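# Pull mat from pet tent, lay it flat

## Task

Remove the mat from inside the pet tent and get it lying flat on the table; dropping it into place is allowed. At the end the tent must be standing upright with its floor corners resting on the tabletop. Nothing may count on the robot holding it in place at the end. Finally release everything and move the grippers away.

## Robot and tools

Robot: two 6-joint arms with parallel grippers, named left_arm and right_arm. The names do not describe sides of any image. Scene frame: origin on the tabletop between the arms, +z up, +x out over the table, and left_arm sits on the +y side. Base of left_arm is at (+0.037, +0.345, 0) m with quat_wxyz (+0.997, 0, 0, -0.076); base of right_arm is at (-0.004, -0.330, 0) m with quat_wxyz (+0.998, 0, 0, +0.060).

Joint order for each arm, used in every command and every result list: waist (joint1), shoulder (joint2), elbow (joint3), wrist pitch (joint4), wrist yaw (joint5), wrist roll (joint6). Stated ranges in radians: waist -2.618 to 3.054, shoulder 0.000 to 3.142, elbow 0.000 to 3.142, wrist pitch -1.571 to 1.571, wrist yaw -1.571 to 1.571, wrist roll -2.094 to 2.094. The true end of each joint may differ by up to 0.036 rad.

The command row: always 14 numbers, each in [-1, 1], even if one arm stays still. First the left_arm's 6 joint values and its gripper opening, then the same 7 for right_arm. The joint values are offsets, scaled so that 1.0 equals 1.202 rad (waist), 1.258 (shoulder), 1.238 (elbow), 2.073 (wrist pitch), 2.022 (wrist yaw and wrist roll). The opening is absolute, not an offset: +1 fully open (0.094 m between pads), -1 closed.

execute_actions(actions): a list of up to 15 actions; each action is a table of up to 15 rows, each row lasting one 1/30 s control step; a short table repeats its last row to fill 15 steps. In every row the joint offsets are measured from the angles the arm had when that action began, not from the previous row (for the first action, from the last reported angles). An empty list just returns the state and images. If an action would send a joint more than 0.036 rad beyond its range, that action is rejected for both arms; a malformed action, or a failing first action, rejects the whole call. A joint pushed past its real end stops there, and the result may print "joint sent to its limit".

move(target, speed, blocking): target is one 14-number row as above, with offsets taken from the Joint positions in the latest result that lists them. All joints travel together and finish at the same time, so the gripper traces a curve. speed (rad/s, 0.01 to 2, default 0.5) caps the joint with the longest way to go; path duration is held between 0.5 and 10 s. Finger values are applied at the start. Moves do not avoid obstacles or the other arm. With blocking=false the call returns after 0.5 s while motion continues; use wait(0) to check, and wait or stop before sending more rows or moves. The extra "move:" line reports how it ended (done, off_target, moving, held, fault), limits=held or limits=none, and each arm's joint farthest from its target.

wait(seconds): 0 to 10 s; the arms keep their last command. stop(): brakes a running move; it needs stopping distance, more when fast; fingers keep moving. zoom_image(camera, region): enlarges a region [x0, y0, x1, y1] in pixels, at most 504 by 504, of cam_high, cam_left_wrist or cam_right_wrist (each 672x504). read_manual(section): only the URDF licence texts. finished_scene(scene): ends the current scene, given its number, and reports success; it cannot be undone.

Results: each gripper's end_effector_position (m) and end_effector_quat_wxyz in the scene frame; the position is the point between the pads, about 1 cm short of the fingertips, and may be off, more so when reaching far. Fingers point along the gripper's +z and close along its y. Joint positions and Joint velocities give per-arm joint values (rad, rad/s) plus the pad gap (m). Joint targets shows where joints are currently being driven. grip_measured is the measured opening on the command scale; to hold something, command about 0.03 below it (less for a lighter hold). Readings may be off by about 1 mm. "joint command not followed" means a clearance check altered joint targets. Torques are noisy and offset. FAULT and MOTOR HOT lines warn of stops; holding loads heats motors, and at 90 °C an arm halts for 10 s, at 100 °C it goes limp and drops.

Motion limits: per step each joint's target stays within a lead of its measured angle (0.202 waist, 0.258 shoulder, 0.238 elbow, 0.573 wrist pitch, 0.522 wrist yaw and roll), and targets are scaled back if they would move the gripper more than 70 mm; big changes therefore span several actions, and an unfinished motion should be recommanded. Arms can sag under zero offsets; correct toward the desired angles.

Avoid: letting the arms collide or press on each other, knocking rigid things off the table, fast impacts, hard pushes, drops and slips. Loose objects may get nudged occasionally. At the end open the grippers and lift clear.

Each tool is called as name(argument=value, ...) on one line, values as JSON.

## Session

execute_actions(actions=[])

Scene clock: 0.00 s.
left_arm: end_effector_position=(+0.4131, +0.2891, +0.4135) grip_measured=+1.000 end_effector_quat_wxyz=(+0.712, +0.046, +0.699, -0.056) | right_arm: end_effector_position=(+0.3796, -0.2872, +0.3968) grip_measured=+1.000 end_effector_quat_wxyz=(+0.696, -0.043, +0.716, +0.035)
Joint names: [waist, shoulder, elbow, wrist pitch, wrist yaw, wrist roll]
Joint positions: left_arm=[-0.002  1.042  1.05   0.011 -0.011 -0.013  0.094] | right_arm=[-0.012  1.063  1.04  -0.006 -0.002 -0.01   0.094]
Joint velocities: left_arm=[ 0.007 -0.012 -0.002  0.066 -0.066  0.037  0.   ] | right_arm=[-0.017 -0.002  0.002  0.022 -0.037  0.022  0.   ]
Joint torques (N m, as the arm reports them, + toward a larger angle): no reading
Motor temperatures (°C, as the motors report them): left_arm=[23 33 25 29 26 24] | right_arm=[26 27 31 29 25 26]
Joint targets: left_arm=[-0.002 1.032 1.065 0.028 -0.011 -0.016] | right_arm=[-0.012 1.057 1.047 -0.010 -0.002 -0.010]

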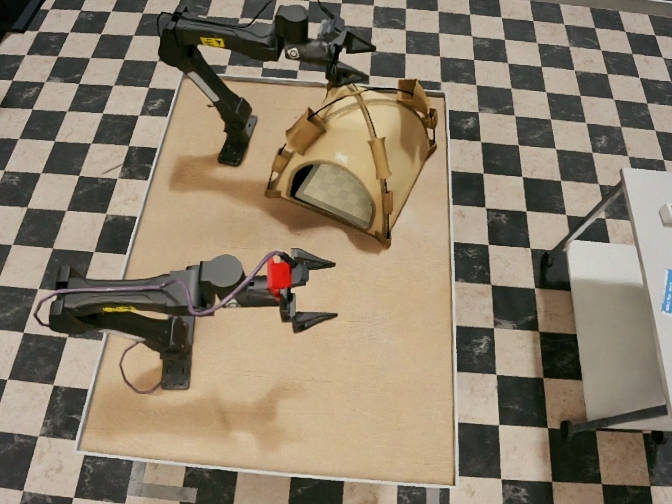

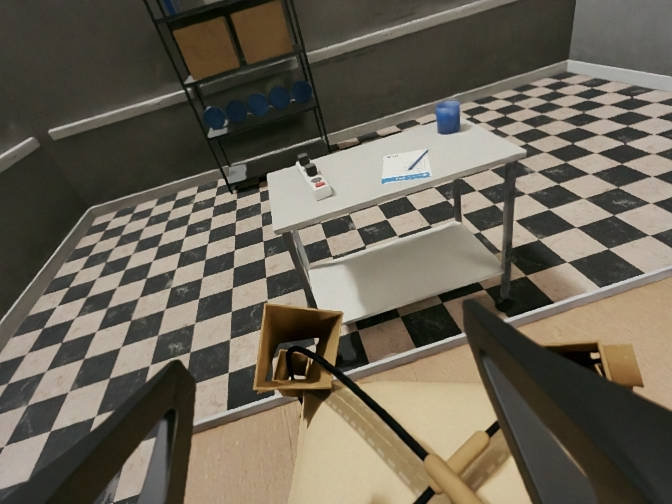

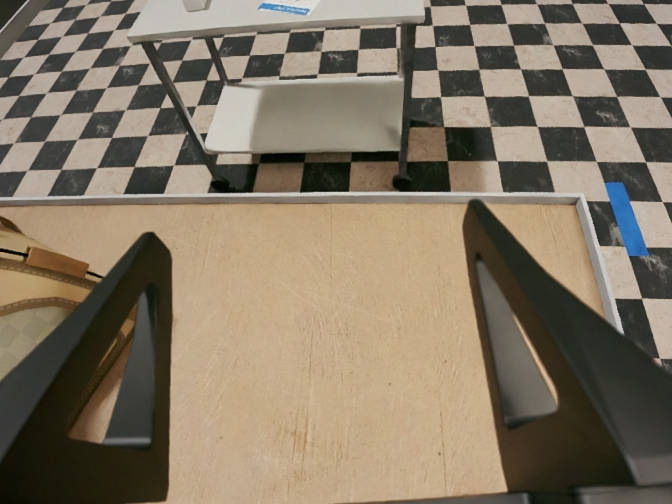

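zoom_image(camera="cam_high", region=[250, 70, 450, 260])

Region (250, 70, 450, 260) of cam_high's 672x504 image, scaled by 2.520, with more detail than that image has; it fills the top 479 rows of this view, and the rest is white.

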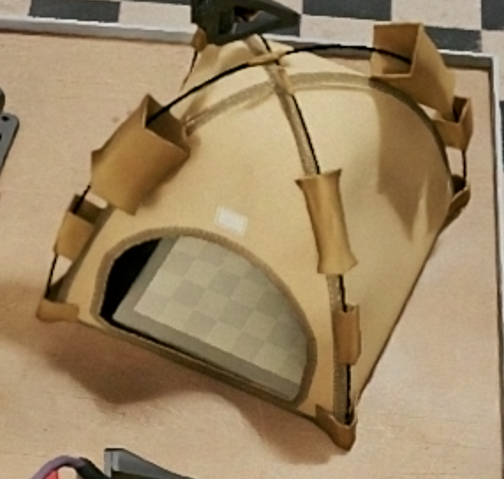

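execute_actions(actions=[])

Scene clock: 40.37 s.
left_arm: end_effector_position=(+0.4131, +0.2891, +0.4135) grip_measured=+1.000 end_effector_quat_wxyz=(+0.712, +0.046, +0.699, -0.056) | right_arm: end_effector_position=(+0.3796, -0.2872, +0.3968) grip_measured=+1.000 end_effector_quat_wxyz=(+0.696, -0.043, +0.716, +0.035)
Joint names: [waist, shoulder, elbow, wrist pitch, wrist yaw, wrist roll]
Joint positions: left_arm=[-0.002  1.042  1.05   0.011 -0.011 -0.013  0.094] | right_arm=[-0.012  1.063  1.04  -0.006 -0.002 -0.01   0.094]
Joint velocities: left_arm=[ 0.012 -0.002 -0.012 -0.007 -0.007 -0.022  0.   ] | right_arm=[-0.002 -0.017 -0.017 -0.037 -0.022 -0.022  0.   ]
Joint torques (N m, as the arm reports them, + toward a larger angle): left_arm=[-0.04 -4.2   8.2   1.54  0.03 -0.04] | right_arm=[-0.06 -4.43  8.9   1.45  0.    0.  ]
Motor temperatures (°C, as the motors report them): left_arm=[23 33 28 33 26 24] | right_arm=[26 27 35 32 25 26]
Joint targets: left_arm=[-0.002 1.032 1.065 0.028 -0.011 -0.016] | right_arm=[-0.012 1.057 1.047 -0.010 -0.002 -0.010]

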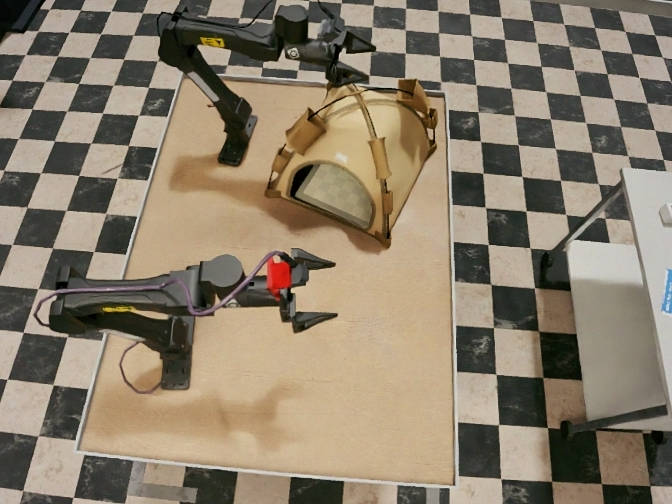

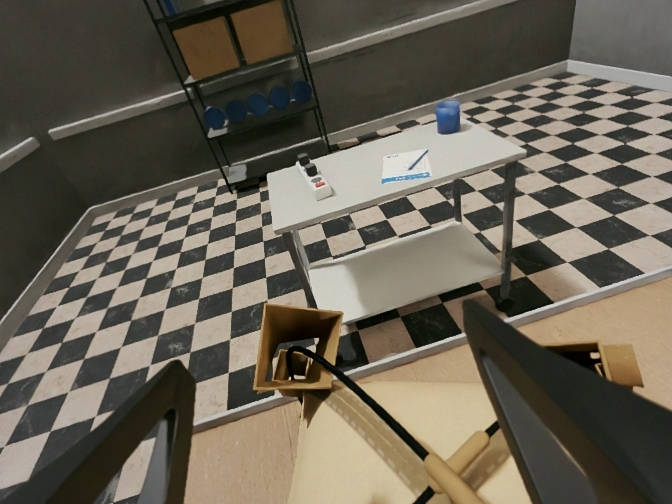

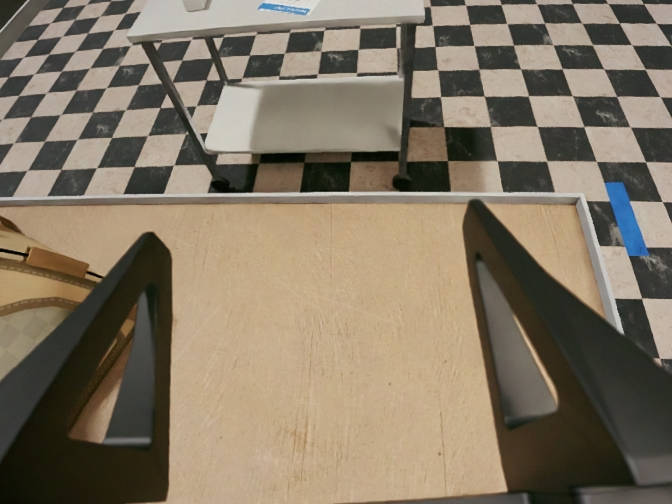

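zoom_image(camera="cam_high", region=[240, 70, 460, 270])

Region (240, 70, 460, 270) of cam_high's 672x504 image, scaled by 2.291, with more detail than that image has; it fills the top 458 rows of this view, and the rest is white.

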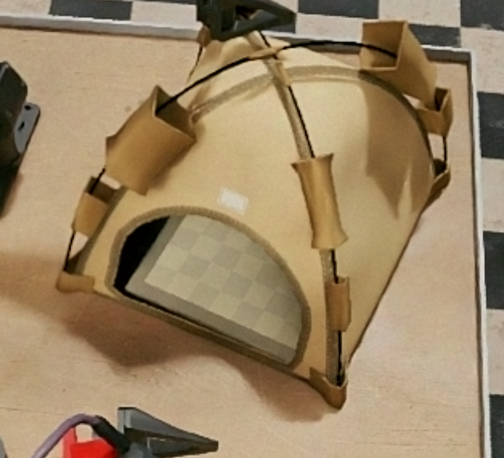

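move(target=[0.029,0.565,0.81,-0.596,0.307,0.343,-0.15, 0.699,0.7267,0.5377,-0.358,0,-0.7715,-0.36], speed=0.8)

Scene clock: 135.30 s.
left_arm: end_effector_position=(+0.4383, +0.1954, +0.3216) grip_measured=-0.147 end_effector_quat_wxyz=(+0.356, +0.438, +0.805, -0.182) | right_arm: end_effector_position=(+0.2873, +0.0790, +0.1304) grip_measured=-0.358 end_effector_quat_wxyz=(-0.251, +0.918, -0.296, +0.079)
Joint names: [waist, shoulder, elbow, wrist pitch, wrist yaw, wrist roll]
Joint positions: left_arm=[ 0.024  1.755  2.019 -1.213  0.579  0.675  0.04 ] | right_arm=[ 0.829  1.979  1.674 -0.733 -0.002 -1.567  0.03 ]
Joint velocities: left_arm=[ 0.007 -0.007 -0.022 -0.007 -0.007 -0.066 -0.   ] | right_arm=[-0.002 -0.012  0.002  0.022 -0.007 -0.022  0.   ]
Joint torques (N m, as the arm reports them, + toward a larger angle): left_arm=[ 0.67 -9.53  8.62  0.76  0.59  0.02] | right_arm=[ -0.1  -13.68  10.63   0.73   0.01  -0.05]
Motor temperatures (°C, as the motors report them): left_arm=[23 32 30 34 26 24] | right_arm=[26 27 36 33 25 26]
Joint targets: left_arm=[0.033 1.753 2.053 -1.224 0.610 0.680] | right_arm=[0.829 1.977 1.706 -0.748 -0.002 -1.570]
move: off_target (left_arm, right_arm); limits=none; left_arm: farthest joint: the elbow, 0.034 radians from its target (1.002 radians at the start); right_arm: farthest joint: the elbow, 0.031 radians from its target (0.665 radians at the start)

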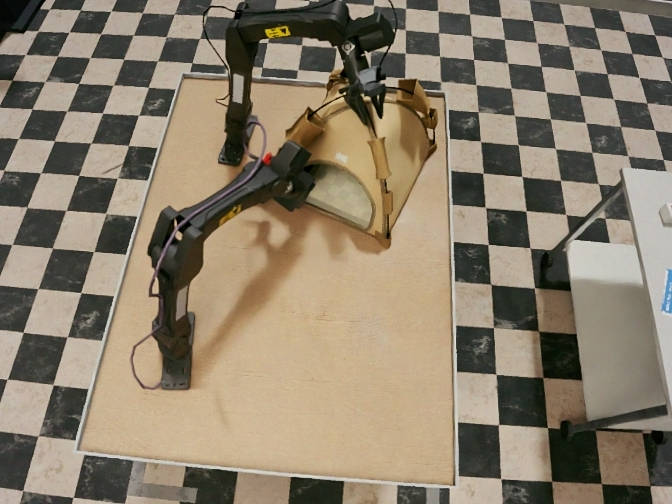

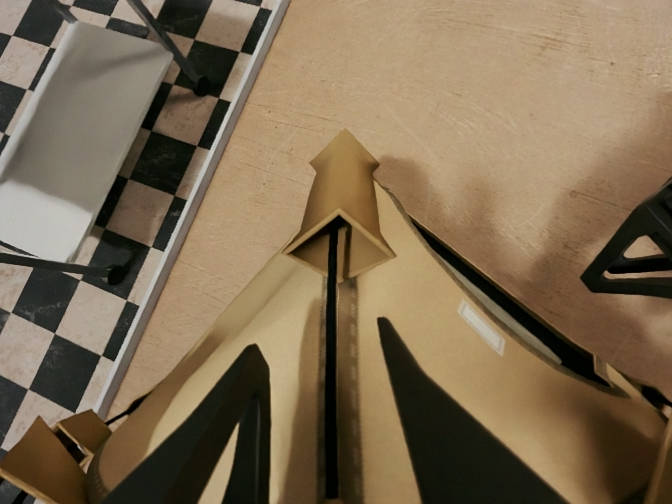

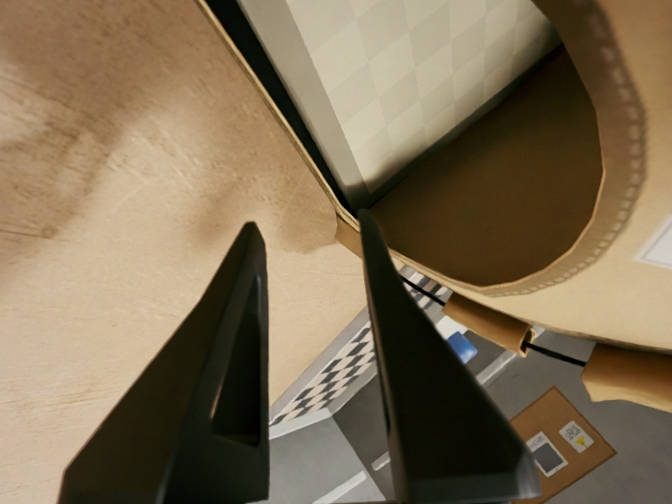

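move(target=[-0.138,0.074,-0.053,0.123,-0.045,-0.066,0.6, 0,0.242,0.185,0.055,0,0,-0.36], speed=0.3)

Scene clock: 164.10 s.
left_arm: end_effector_position=(+0.4699, +0.1296, +0.2868) grip_measured=+0.597 end_effector_quat_wxyz=(+0.361, +0.448, +0.798, -0.180) | right_arm: end_effector_position=(+0.3258, +0.1327, +0.0619) grip_measured=-0.358 end_effector_quat_wxyz=(-0.253, +0.918, -0.295, +0.081)
Joint names: [waist, shoulder, elbow, wrist pitch, wrist yaw, wrist roll]
Joint positions: left_arm=[-0.138  1.848  1.964 -0.982  0.486  0.551  0.075] | right_arm=[ 0.829  2.285  1.874 -0.622 -0.002 -1.571  0.03 ]
Joint velocities: left_arm=[ 0.002  0.022 -0.007  0.022 -0.037 -0.022 -0.   ] | right_arm=[-0.017 -0.012 -0.002  0.007 -0.037 -0.022  0.001]
Joint torques (N m, as the arm reports them, + toward a larger angle): left_arm=[ -0.45 -10.8    5.55   1.15   0.28  -0.09] | right_arm=[  0.02 -16.45  10.37   0.91   0.02   0.02]
Motor temperatures (°C, as the motors report them): left_arm=[23 34 30 32 26 24] | right_arm=[26 33 37 32 25 26]
Joint targets: left_arm=[-0.142 1.848 1.953 -0.958 0.488 0.542] | right_arm=[0.829 2.284 1.903 -0.619 -0.002 -1.567]
move: off_target (left_arm, right_arm); limits=none; left_arm: farthest joint: the wrist pitch, 0.024 radians from its target (0.255 radians at the start); right_arm: farthest joint: the elbow, 0.029 radians from its target (0.229 radians at the start)

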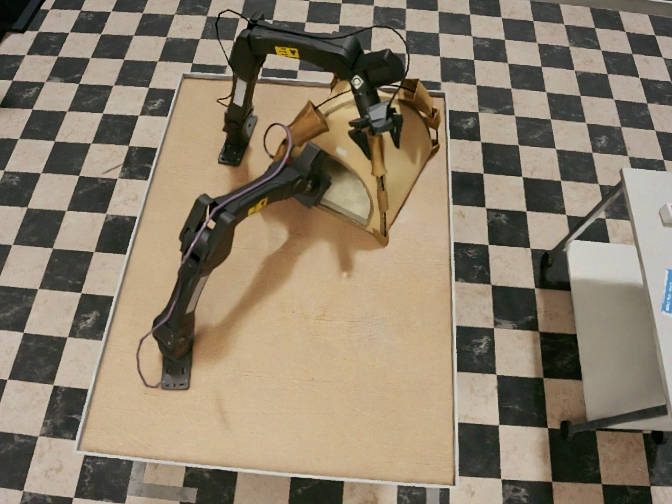

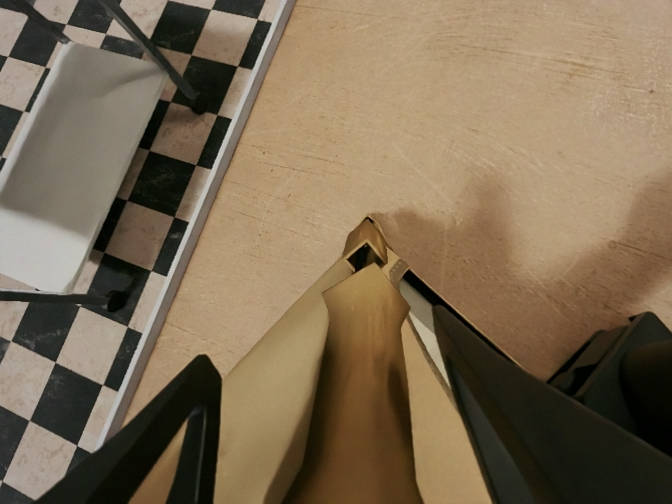

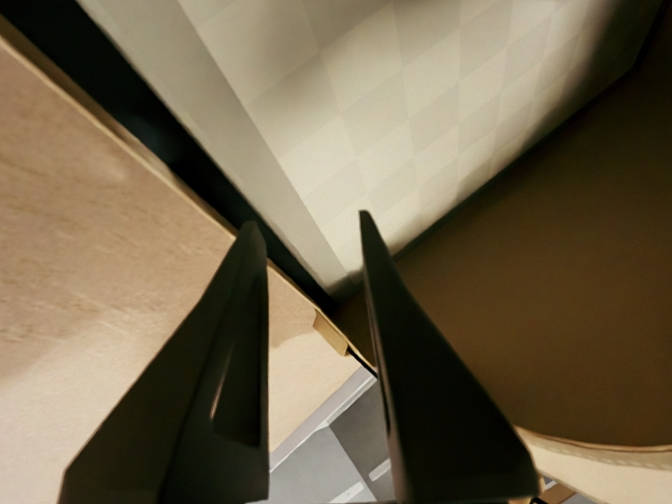

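zoom_image(camera="cam_high", region=[240, 70, 460, 270])

Region (240, 70, 460, 270) of cam_high's 672x504 image, scaled by 2.291, with more detail than that image has; it fills the top 458 rows of this view, and the rest is white.

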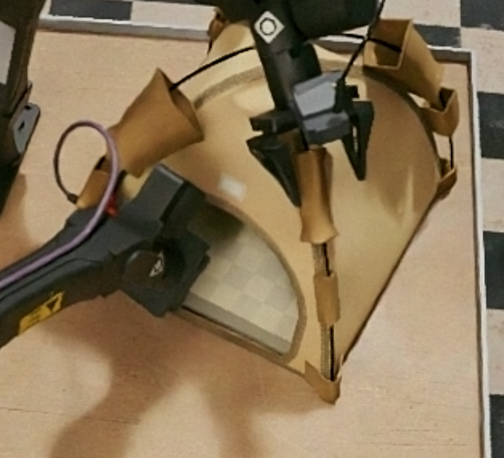

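move(target=[0,0,-0.024,0.012,0,0,0.6, 0,-0.579,-0.449,-0.077,0,0.777,-0.36], speed=1.2)

Scene clock: 218.77 s.
left_arm: end_effector_position=(+0.4717, +0.1295, +0.2841) grip_measured=+0.597 end_effector_quat_wxyz=(+0.363, +0.448, +0.798, -0.179) | right_arm: end_effector_position=(+0.2299, -0.0012, +0.1717) grip_measured=-0.358 end_effector_quat_wxyz=(+0.245, -0.441, +0.854, +0.126)
Joint names: [waist, shoulder, elbow, wrist pitch, wrist yaw, wrist roll]
Joint positions: left_arm=[-0.138  1.848  1.951 -0.966  0.484  0.551  0.075] | right_arm=[ 0.829  1.572  1.331 -0.772 -0.002 -0.005  0.03 ]
Joint velocities: left_arm=[ 0.002 -0.017 -0.022  0.022 -0.11  -0.037 -0.001] | right_arm=[ 0.002 -0.007  0.017 -0.066 -0.007  0.022  0.   ]
Joint torques (N m, as the arm reports them, + toward a larger angle): left_arm=[ -0.08 -10.92   5.08   1.04   0.26   0.  ] | right_arm=[ -0.09 -10.44   6.83   0.81   0.01   0.06]
Motor temperatures (°C, as the motors report them): left_arm=[23 36 28 32 26 24] | right_arm=[26 38 38 31 25 26]
Joint targets: left_arm=[-0.138 1.848 1.934 -0.957 0.486 0.551] | right_arm=[0.829 1.556 1.318 -0.781 -0.002 0.000]
move: done; limits=none; left_arm: farthest joint: the elbow, 0.016 radians from its target (0.029 radians at the start); right_arm: farthest joint: the shoulder, 0.015 radians from its target (0.728 radians at the start)

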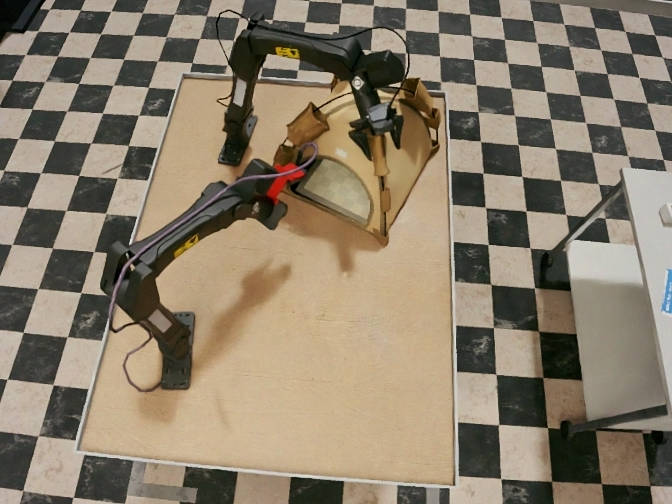

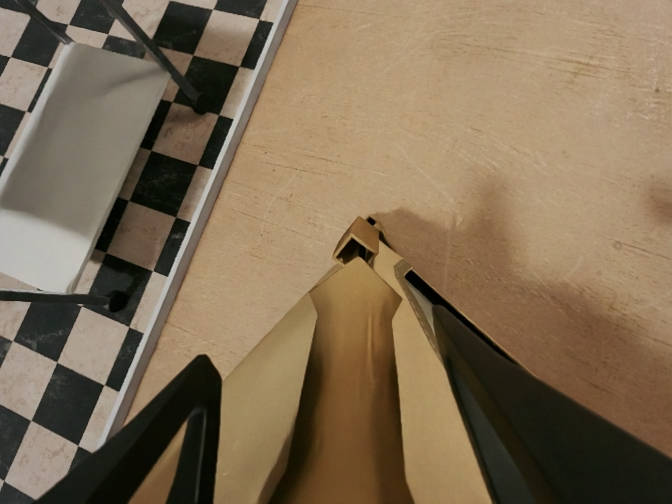

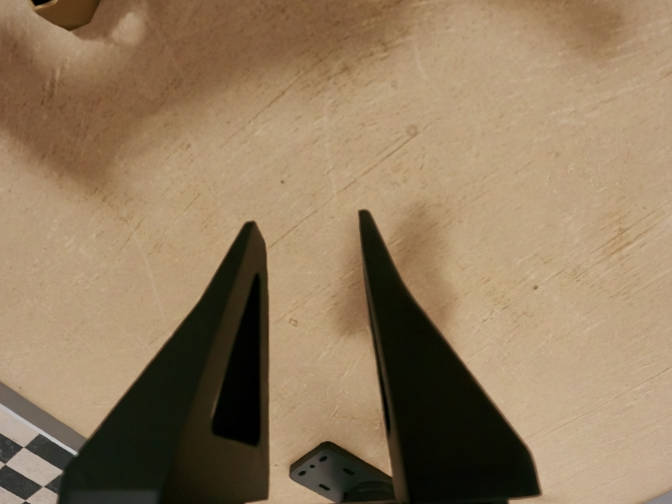

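move(target=[0,0,-0.02,-0.025,0.01,0,0.3, 0.018,0.263,0.187,0.044,0,0.779,-0.36], speed=1.2)

move(target=[0,0,0,0,0,0,-1, 0,0.30,0.295,0.03,0,0,-0.36], speed=0.35)

Scene clock: 230.83 s.
left_arm: end_effector_position=(+0.4689, +0.1301, +0.2818) grip_measured=+0.303 end_effector_quat_wxyz=(+0.356, +0.447, +0.800, -0.181) | right_arm: end_effector_position=(+0.2707, +0.0636, +0.1235) grip_measured=-0.358 end_effector_quat_wxyz=(+0.078, +0.289, +0.921, +0.249)
Joint names: [waist, shoulder, elbow, wrist pitch, wrist yaw, wrist roll]
Joint positions: left_arm=[-0.138  1.848  1.951 -0.982  0.485  0.551  0.061] | right_arm=[ 0.839  1.899  1.537 -0.681 -0.002  1.568  0.03 ]
Joint velocities: left_arm=[ 0.007 -0.017 -0.002  0.037 -0.007 -0.007 -0.   ] | right_arm=[-0.017  0.012 -0.007 -0.066 -0.022  0.022 -0.   ]
Joint torques (N m, as the arm reports them, + toward a larger angle): left_arm=[ -0.05 -10.88   4.41   0.64   0.42  -0.02] | right_arm=[  1.1  -12.14  10.08   0.89   0.     0.  ]
Motor temperatures (°C, as the motors report them): left_arm=[23 36 28 32 26 24] | right_arm=[26 35 37 31 25 26]
Joint targets: left_arm=[-0.138 1.848 1.926 -1.018 0.504 0.551] | right_arm=[0.851 1.902 1.563 -0.681 -0.002 1.570]
move: off_target (left_arm, right_arm); limits=none; left_arm: farthest joint: the wrist pitch, 0.036 radians from its target (0.052 radians at the start); right_arm: farthest joint: the elbow, 0.025 radians from its target (0.232 radians at the start)

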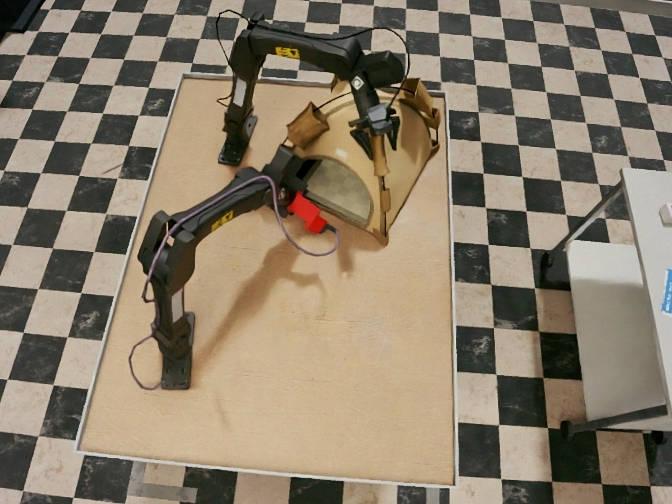

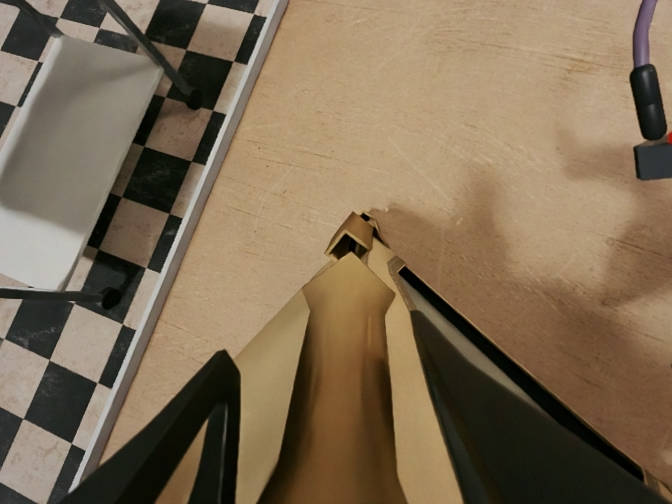

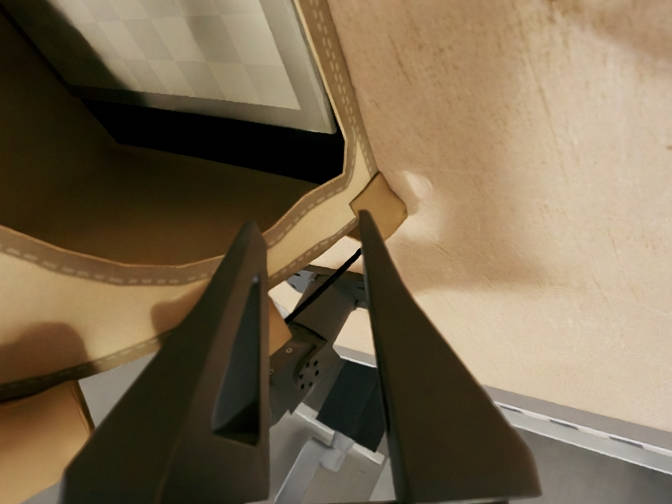

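Scene clock: 232.30 s.
left_arm: end_effector_position=(+0.4689, +0.1293, +0.2824) grip_measured=-0.866 end_effector_quat_wxyz=(+0.357, +0.448, +0.799, -0.183) | right_arm: end_effector_position=(+0.3220, +0.1368, +0.0672) grip_measured=-0.358 end_effector_quat_wxyz=(+0.081, +0.289, +0.918, +0.259)
Joint names: [waist, shoulder, elbow, wrist pitch, wrist yaw, wrist roll]
Joint positions: left_arm=[-0.138  1.848  1.951 -0.98   0.489  0.551  0.006] | right_arm=[ 0.839  2.276  1.874 -0.618 -0.002  1.568  0.03 ]
Joint velocities: left_arm=[-0.007 -0.002  0.017  0.007 -0.051 -0.022 -0.001] | right_arm=[ 0.022  0.007 -0.007  0.007 -0.022  0.037 -0.001]
Joint torques (N m, as the arm reports them, + toward a larger angle): left_arm=[ -0.03 -10.89   6.41   0.93   0.2   -0.01] | right_arm=[  0.   -16.27  10.26   0.9    0.02   0.02]
Motor temperatures (°C, as the motors report them): left_arm=[23 36 28 32 26 24] | right_arm=[26 35 37 31 25 26]
Joint targets: left_arm=[-0.138 1.848 1.951 -0.982 0.485 0.551] | right_arm=[0.839 2.276 1.902 -0.619 -0.002 1.568]
move: off_target (right_arm); limits=none; left_arm: farthest joint: the wrist yaw, 0.004 radians from its target (0.000 radians at the start); right_arm: farthest joint: the elbow, 0.028 radians from its target (0.365 radians at the start)

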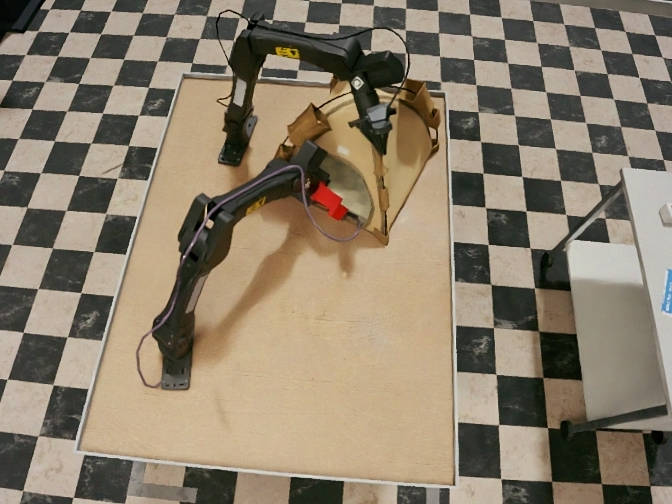

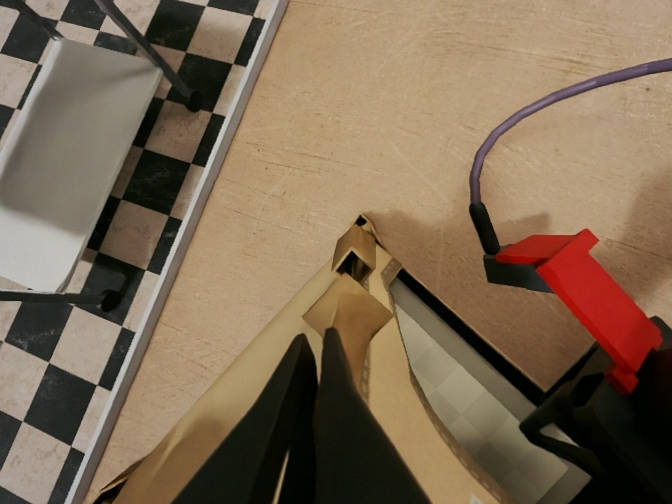

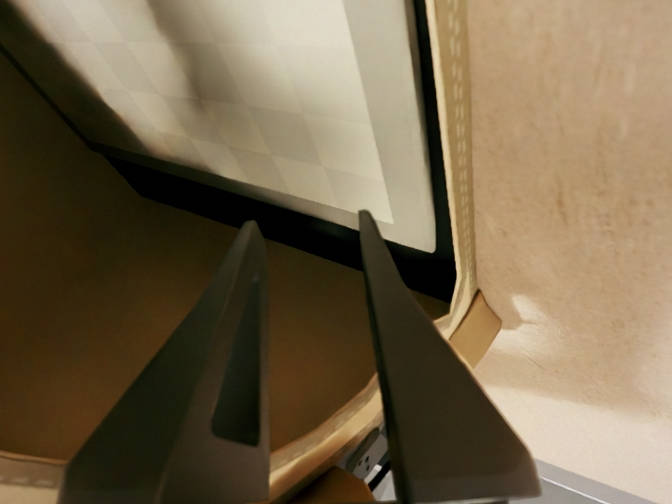

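move(target=[0,0,0,0,0,0,-1, 0,0.018,-0.072,0.034,0,0,-0.36], speed=0.15)

Scene clock: 247.77 s.
left_arm: end_effector_position=(+0.4689, +0.1293, +0.2824) grip_measured=-0.866 end_effector_quat_wxyz=(+0.357, +0.448, +0.799, -0.183) | right_arm: end_effector_position=(+0.3178, +0.1307, +0.0356) grip_measured=-0.358 end_effector_quat_wxyz=(+0.077, +0.290, +0.922, +0.246)
Joint names: [waist, shoulder, elbow, wrist pitch, wrist yaw, wrist roll]
Joint positions: left_arm=[-0.138  1.848  1.951 -0.98   0.489  0.551  0.006] | right_arm=[ 0.839  2.296  1.796 -0.549 -0.002  1.568  0.03 ]
Joint velocities: left_arm=[ 0.007 -0.002 -0.022 -0.051 -0.037  0.051  0.001] | right_arm=[-0.002 -0.007  0.017  0.051 -0.007 -0.037 -0.001]
Joint torques (N m, as the arm reports them, + toward a larger angle): left_arm=[ -0.05 -10.87   6.38   0.94   0.24  -0.02] | right_arm=[ -0.06 -16.08   6.85   0.85   0.01   0.01]
Motor temperatures (°C, as the motors report them): left_arm=[23 36 28 31 26 24] | right_arm=[26 38 38 31 25 26]
Joint targets: left_arm=[-0.138 1.848 1.951 -0.980 0.489 0.551] | right_arm=[0.839 2.298 1.784 -0.548 -0.002 1.568]
move: done; limits=none; left_arm: farthest joint: the waist, 0.000 radians from its target (0.000 radians at the start); right_arm: farthest joint: the elbow, 0.011 radians from its target (0.089 radians at the start)

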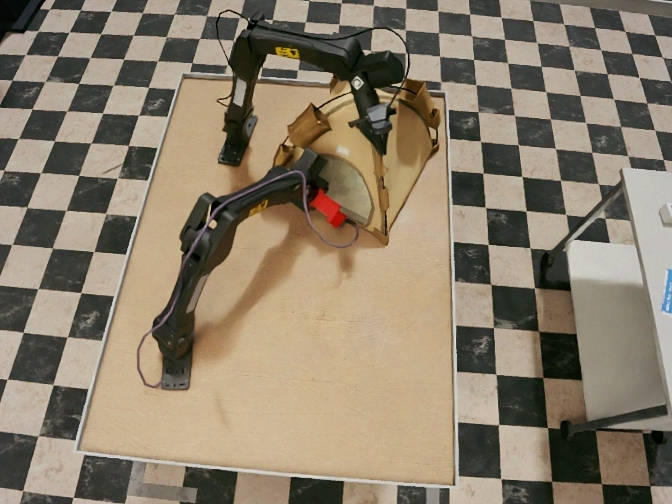

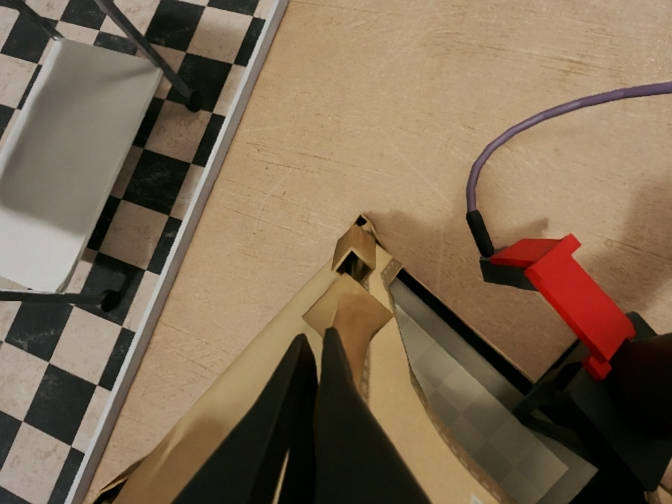

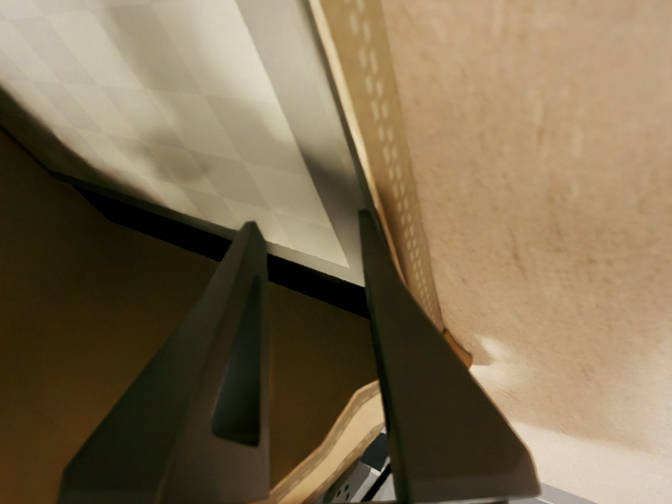

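zoom_image(camera="cam_right_wrist", region=[280, 100, 480, 300])

zoom_image(camera="cam_left_wrist", region=[420, 300, 672, 504])

Region (280, 100, 480, 300) of cam_right_wrist's 672x504 image, scaled by 2.520, with more detail than that image has.

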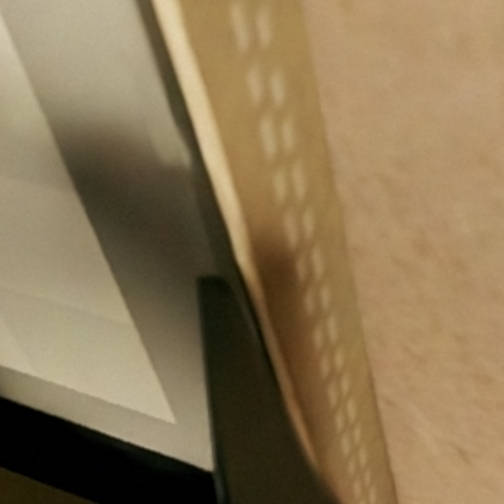

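Region (420, 300, 672, 504) of cam_left_wrist's 672x504 image, scaled by 2.000, with more detail than that image has; it fills the top 408 rows of this view, and the rest is white.

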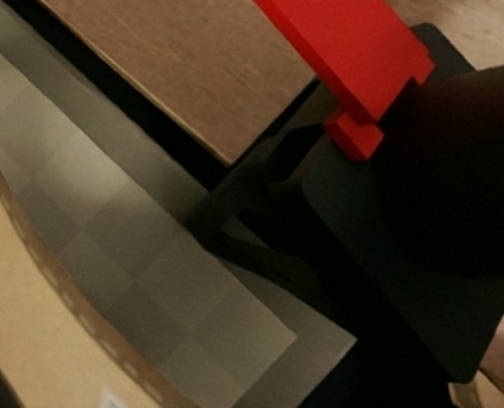

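move(target=[0,0,0,0,0,0,-1, 0,0.027,0.035,0.009,0,0,-0.36], speed=0.08)

Scene clock: 261.93 s.
left_arm: end_effector_position=(+0.4689, +0.1293, +0.2824) grip_measured=-0.866 end_effector_quat_wxyz=(+0.357, +0.448, +0.799, -0.183) | right_arm: end_effector_position=(+0.3216, +0.1361, +0.0283) grip_measured=-0.358 end_effector_quat_wxyz=(+0.078, +0.289, +0.921, +0.249)
Joint names: [waist, shoulder, elbow, wrist pitch, wrist yaw, wrist roll]
Joint positions: left_arm=[-0.138  1.848  1.951 -0.98   0.489  0.551  0.006] | right_arm=[ 0.839  2.327  1.814 -0.531 -0.002  1.568  0.03 ]
Joint velocities: left_arm=[ 0.022 -0.007 -0.017 -0.022  0.051  0.022 -0.001] | right_arm=[-0.017  0.007  0.007 -0.051 -0.051 -0.066 -0.   ]
Joint torques (N m, as the arm reports them, + toward a larger angle): left_arm=[ -0.06 -10.88   6.37   0.95   0.24  -0.01] | right_arm=[ -0.08 -16.2    9.92   0.88   0.02   0.01]
Motor temperatures (°C, as the motors report them): left_arm=[23 36 28 31 26 24] | right_arm=[26 39 37 31 25 26]
Joint targets: left_arm=[-0.138 1.848 1.951 -0.980 0.489 0.551] | right_arm=[0.839 2.331 1.839 -0.530 -0.002 1.568]
move: off_target (right_arm); limits=none; left_arm: farthest joint: the waist, 0.000 radians from its target (0.000 radians at the start); right_arm: farthest joint: the elbow, 0.025 radians from its target (0.044 radians at the start)

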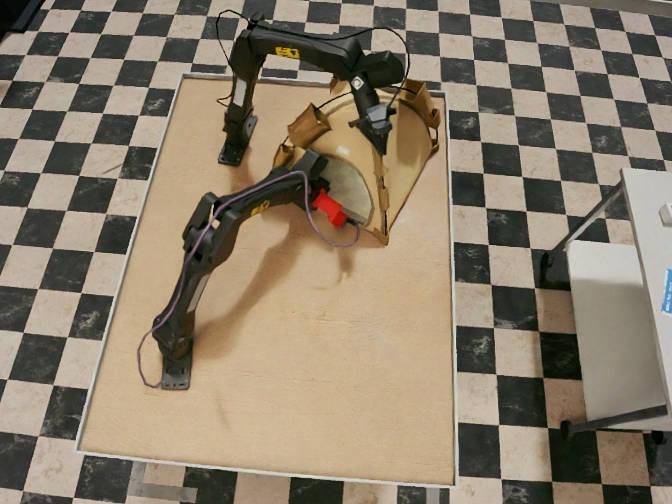

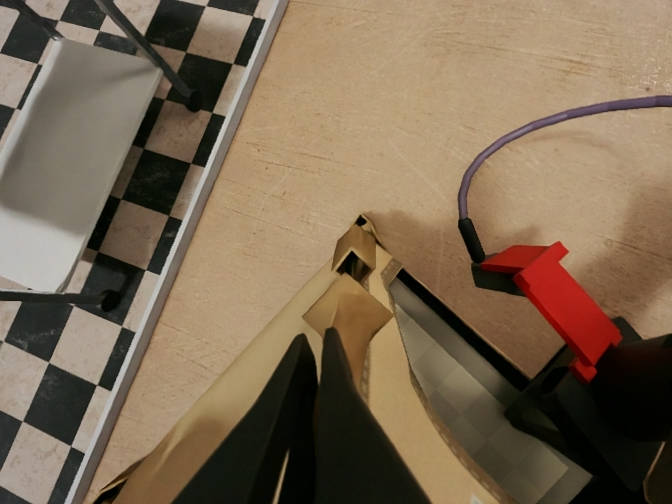

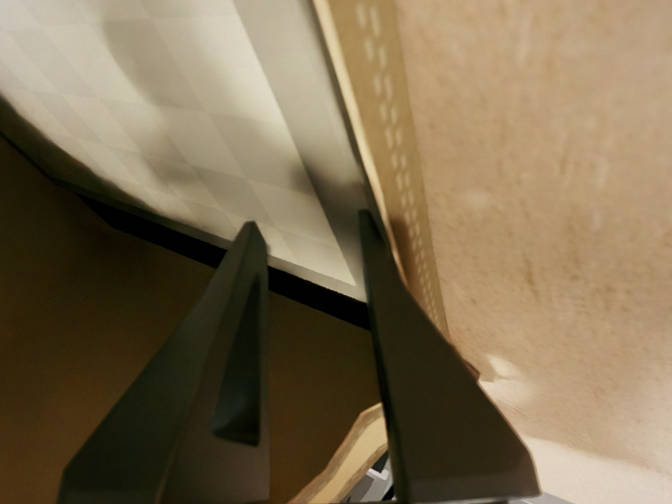

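move(target=[0,0,0,0,0,0,-1, 0,0.019,0.018,-0.004,0,0,-0.36], speed=0.05)

Scene clock: 267.87 s.
left_arm: end_effector_position=(+0.4689, +0.1293, +0.2824) grip_measured=-0.866 end_effector_quat_wxyz=(+0.357, +0.448, +0.799, -0.183) | right_arm: end_effector_position=(+0.3205, +0.1346, +0.0175) grip_measured=-0.358 end_effector_quat_wxyz=(+0.075, +0.290, +0.923, +0.240)
Joint names: [waist, shoulder, elbow, wrist pitch, wrist yaw, wrist roll]
Joint positions: left_arm=[-0.138  1.848  1.951 -0.98   0.489  0.551  0.006] | right_arm=[ 0.839  2.346  1.814 -0.53  -0.002  1.568  0.03 ]
Joint velocities: left_arm=[ 0.002 -0.007 -0.002 -0.007 -0.066 -0.081  0.   ] | right_arm=[-0.002 -0.002 -0.002  0.007  0.007 -0.037 -0.   ]
Joint torques (N m, as the arm reports them, + toward a larger angle): left_arm=[ -0.08 -10.91   6.4    0.95   0.24  -0.02] | right_arm=[ -0.04 -16.14   9.7    0.78   0.     0.  ]
Motor temperatures (°C, as the motors report them): left_arm=[23 36 28 31 26 24] | right_arm=[26 39 37 31 25 26]
Joint targets: left_arm=[-0.138 1.848 1.951 -0.980 0.489 0.551] | right_arm=[0.839 2.350 1.837 -0.539 -0.002 1.568]
move: off_target (right_arm); limits=none; left_arm: farthest joint: the waist, 0.000 radians from its target (0.000 radians at the start); right_arm: farthest joint: the elbow, 0.022 radians from its target (0.022 radians at the start)

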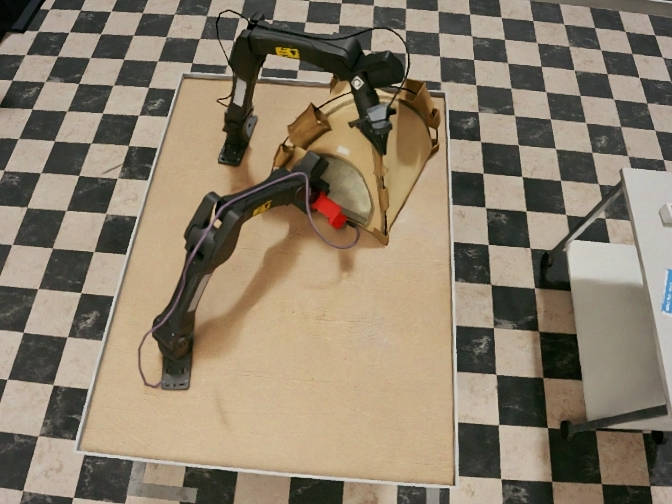

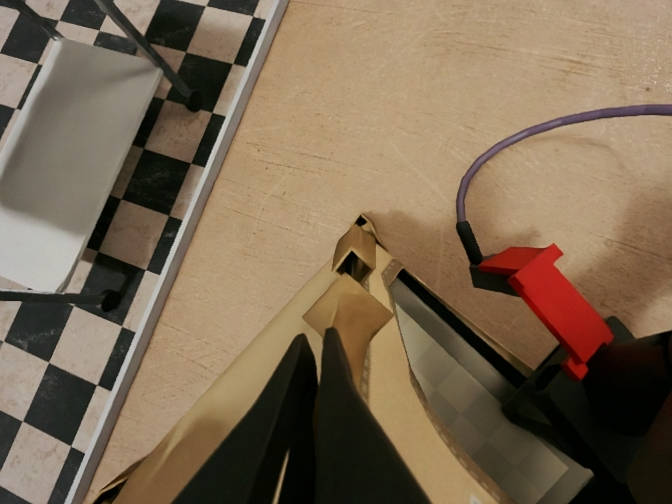

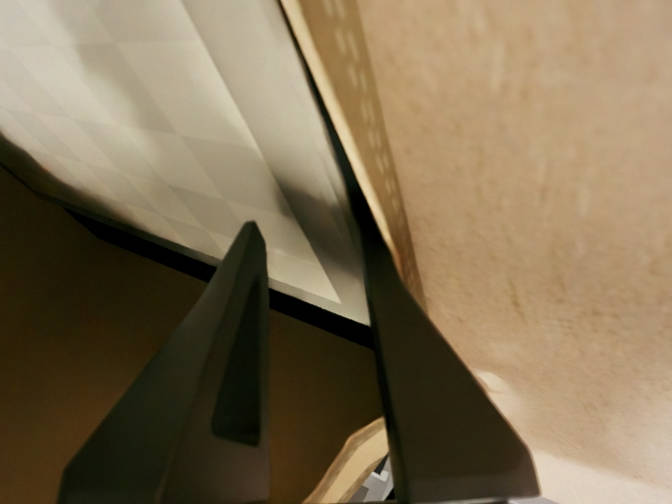

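move(target=[0,0,0,0,0,0,-1, 0,0.016,0.018,-0.004,0,0,-0.36], speed=0.05)

Scene clock: 275.97 s.
left_arm: end_effector_position=(+0.4689, +0.1293, +0.2824) grip_measured=-0.866 end_effector_quat_wxyz=(+0.357, +0.448, +0.799, -0.183) | right_arm: end_effector_position=(+0.3205, +0.1345, +0.0133) grip_measured=-0.358 end_effector_quat_wxyz=(+0.075, +0.290, +0.924, +0.238)
Joint names: [waist, shoulder, elbow, wrist pitch, wrist yaw, wrist roll]
Joint positions: left_arm=[-0.138  1.848  1.951 -0.98   0.489  0.551  0.006] | right_arm=[ 0.839  2.355  1.814 -0.527 -0.002  1.568  0.03 ]
Joint velocities: left_arm=[-0.002  0.002  0.002  0.051  0.007 -0.007  0.   ] | right_arm=[ 0.007 -0.022  0.002 -0.022 -0.051  0.022 -0.002]
Joint torques (N m, as the arm reports them, + toward a larger angle): left_arm=[ -0.07 -10.85   6.4    0.95   0.24  -0.01] | right_arm=[  0.02 -15.37   9.51   0.74   0.     0.  ]
Motor temperatures (°C, as the motors report them): left_arm=[23 36 28 31 26 24] | right_arm=[26 40 37 31 25 26]
Joint targets: left_arm=[-0.138 1.848 1.951 -0.980 0.489 0.551] | right_arm=[0.839 2.366 1.837 -0.539 -0.002 1.568]
move: off_target (right_arm); limits=none; left_arm: farthest joint: the waist, 0.000 radians from its target (0.000 radians at the start); right_arm: farthest joint: the elbow, 0.022 radians from its target (0.022 radians at the start)

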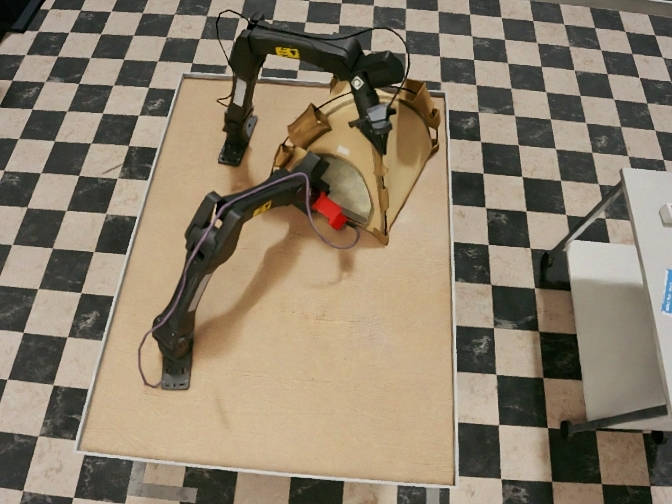

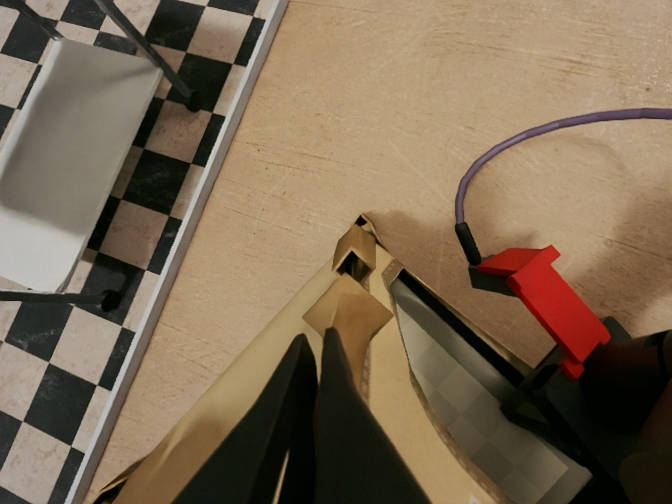

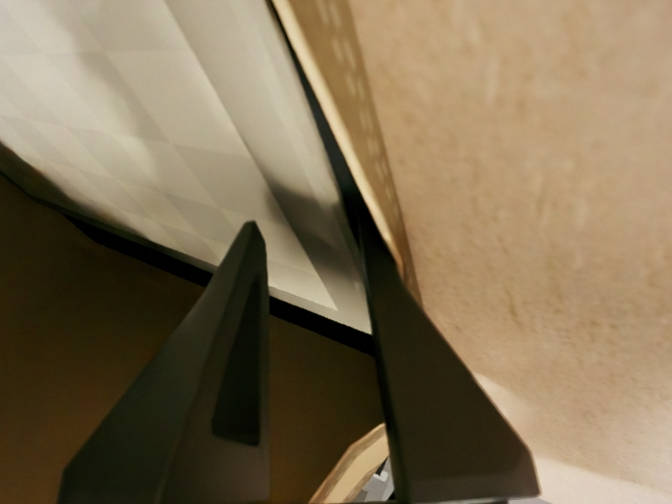

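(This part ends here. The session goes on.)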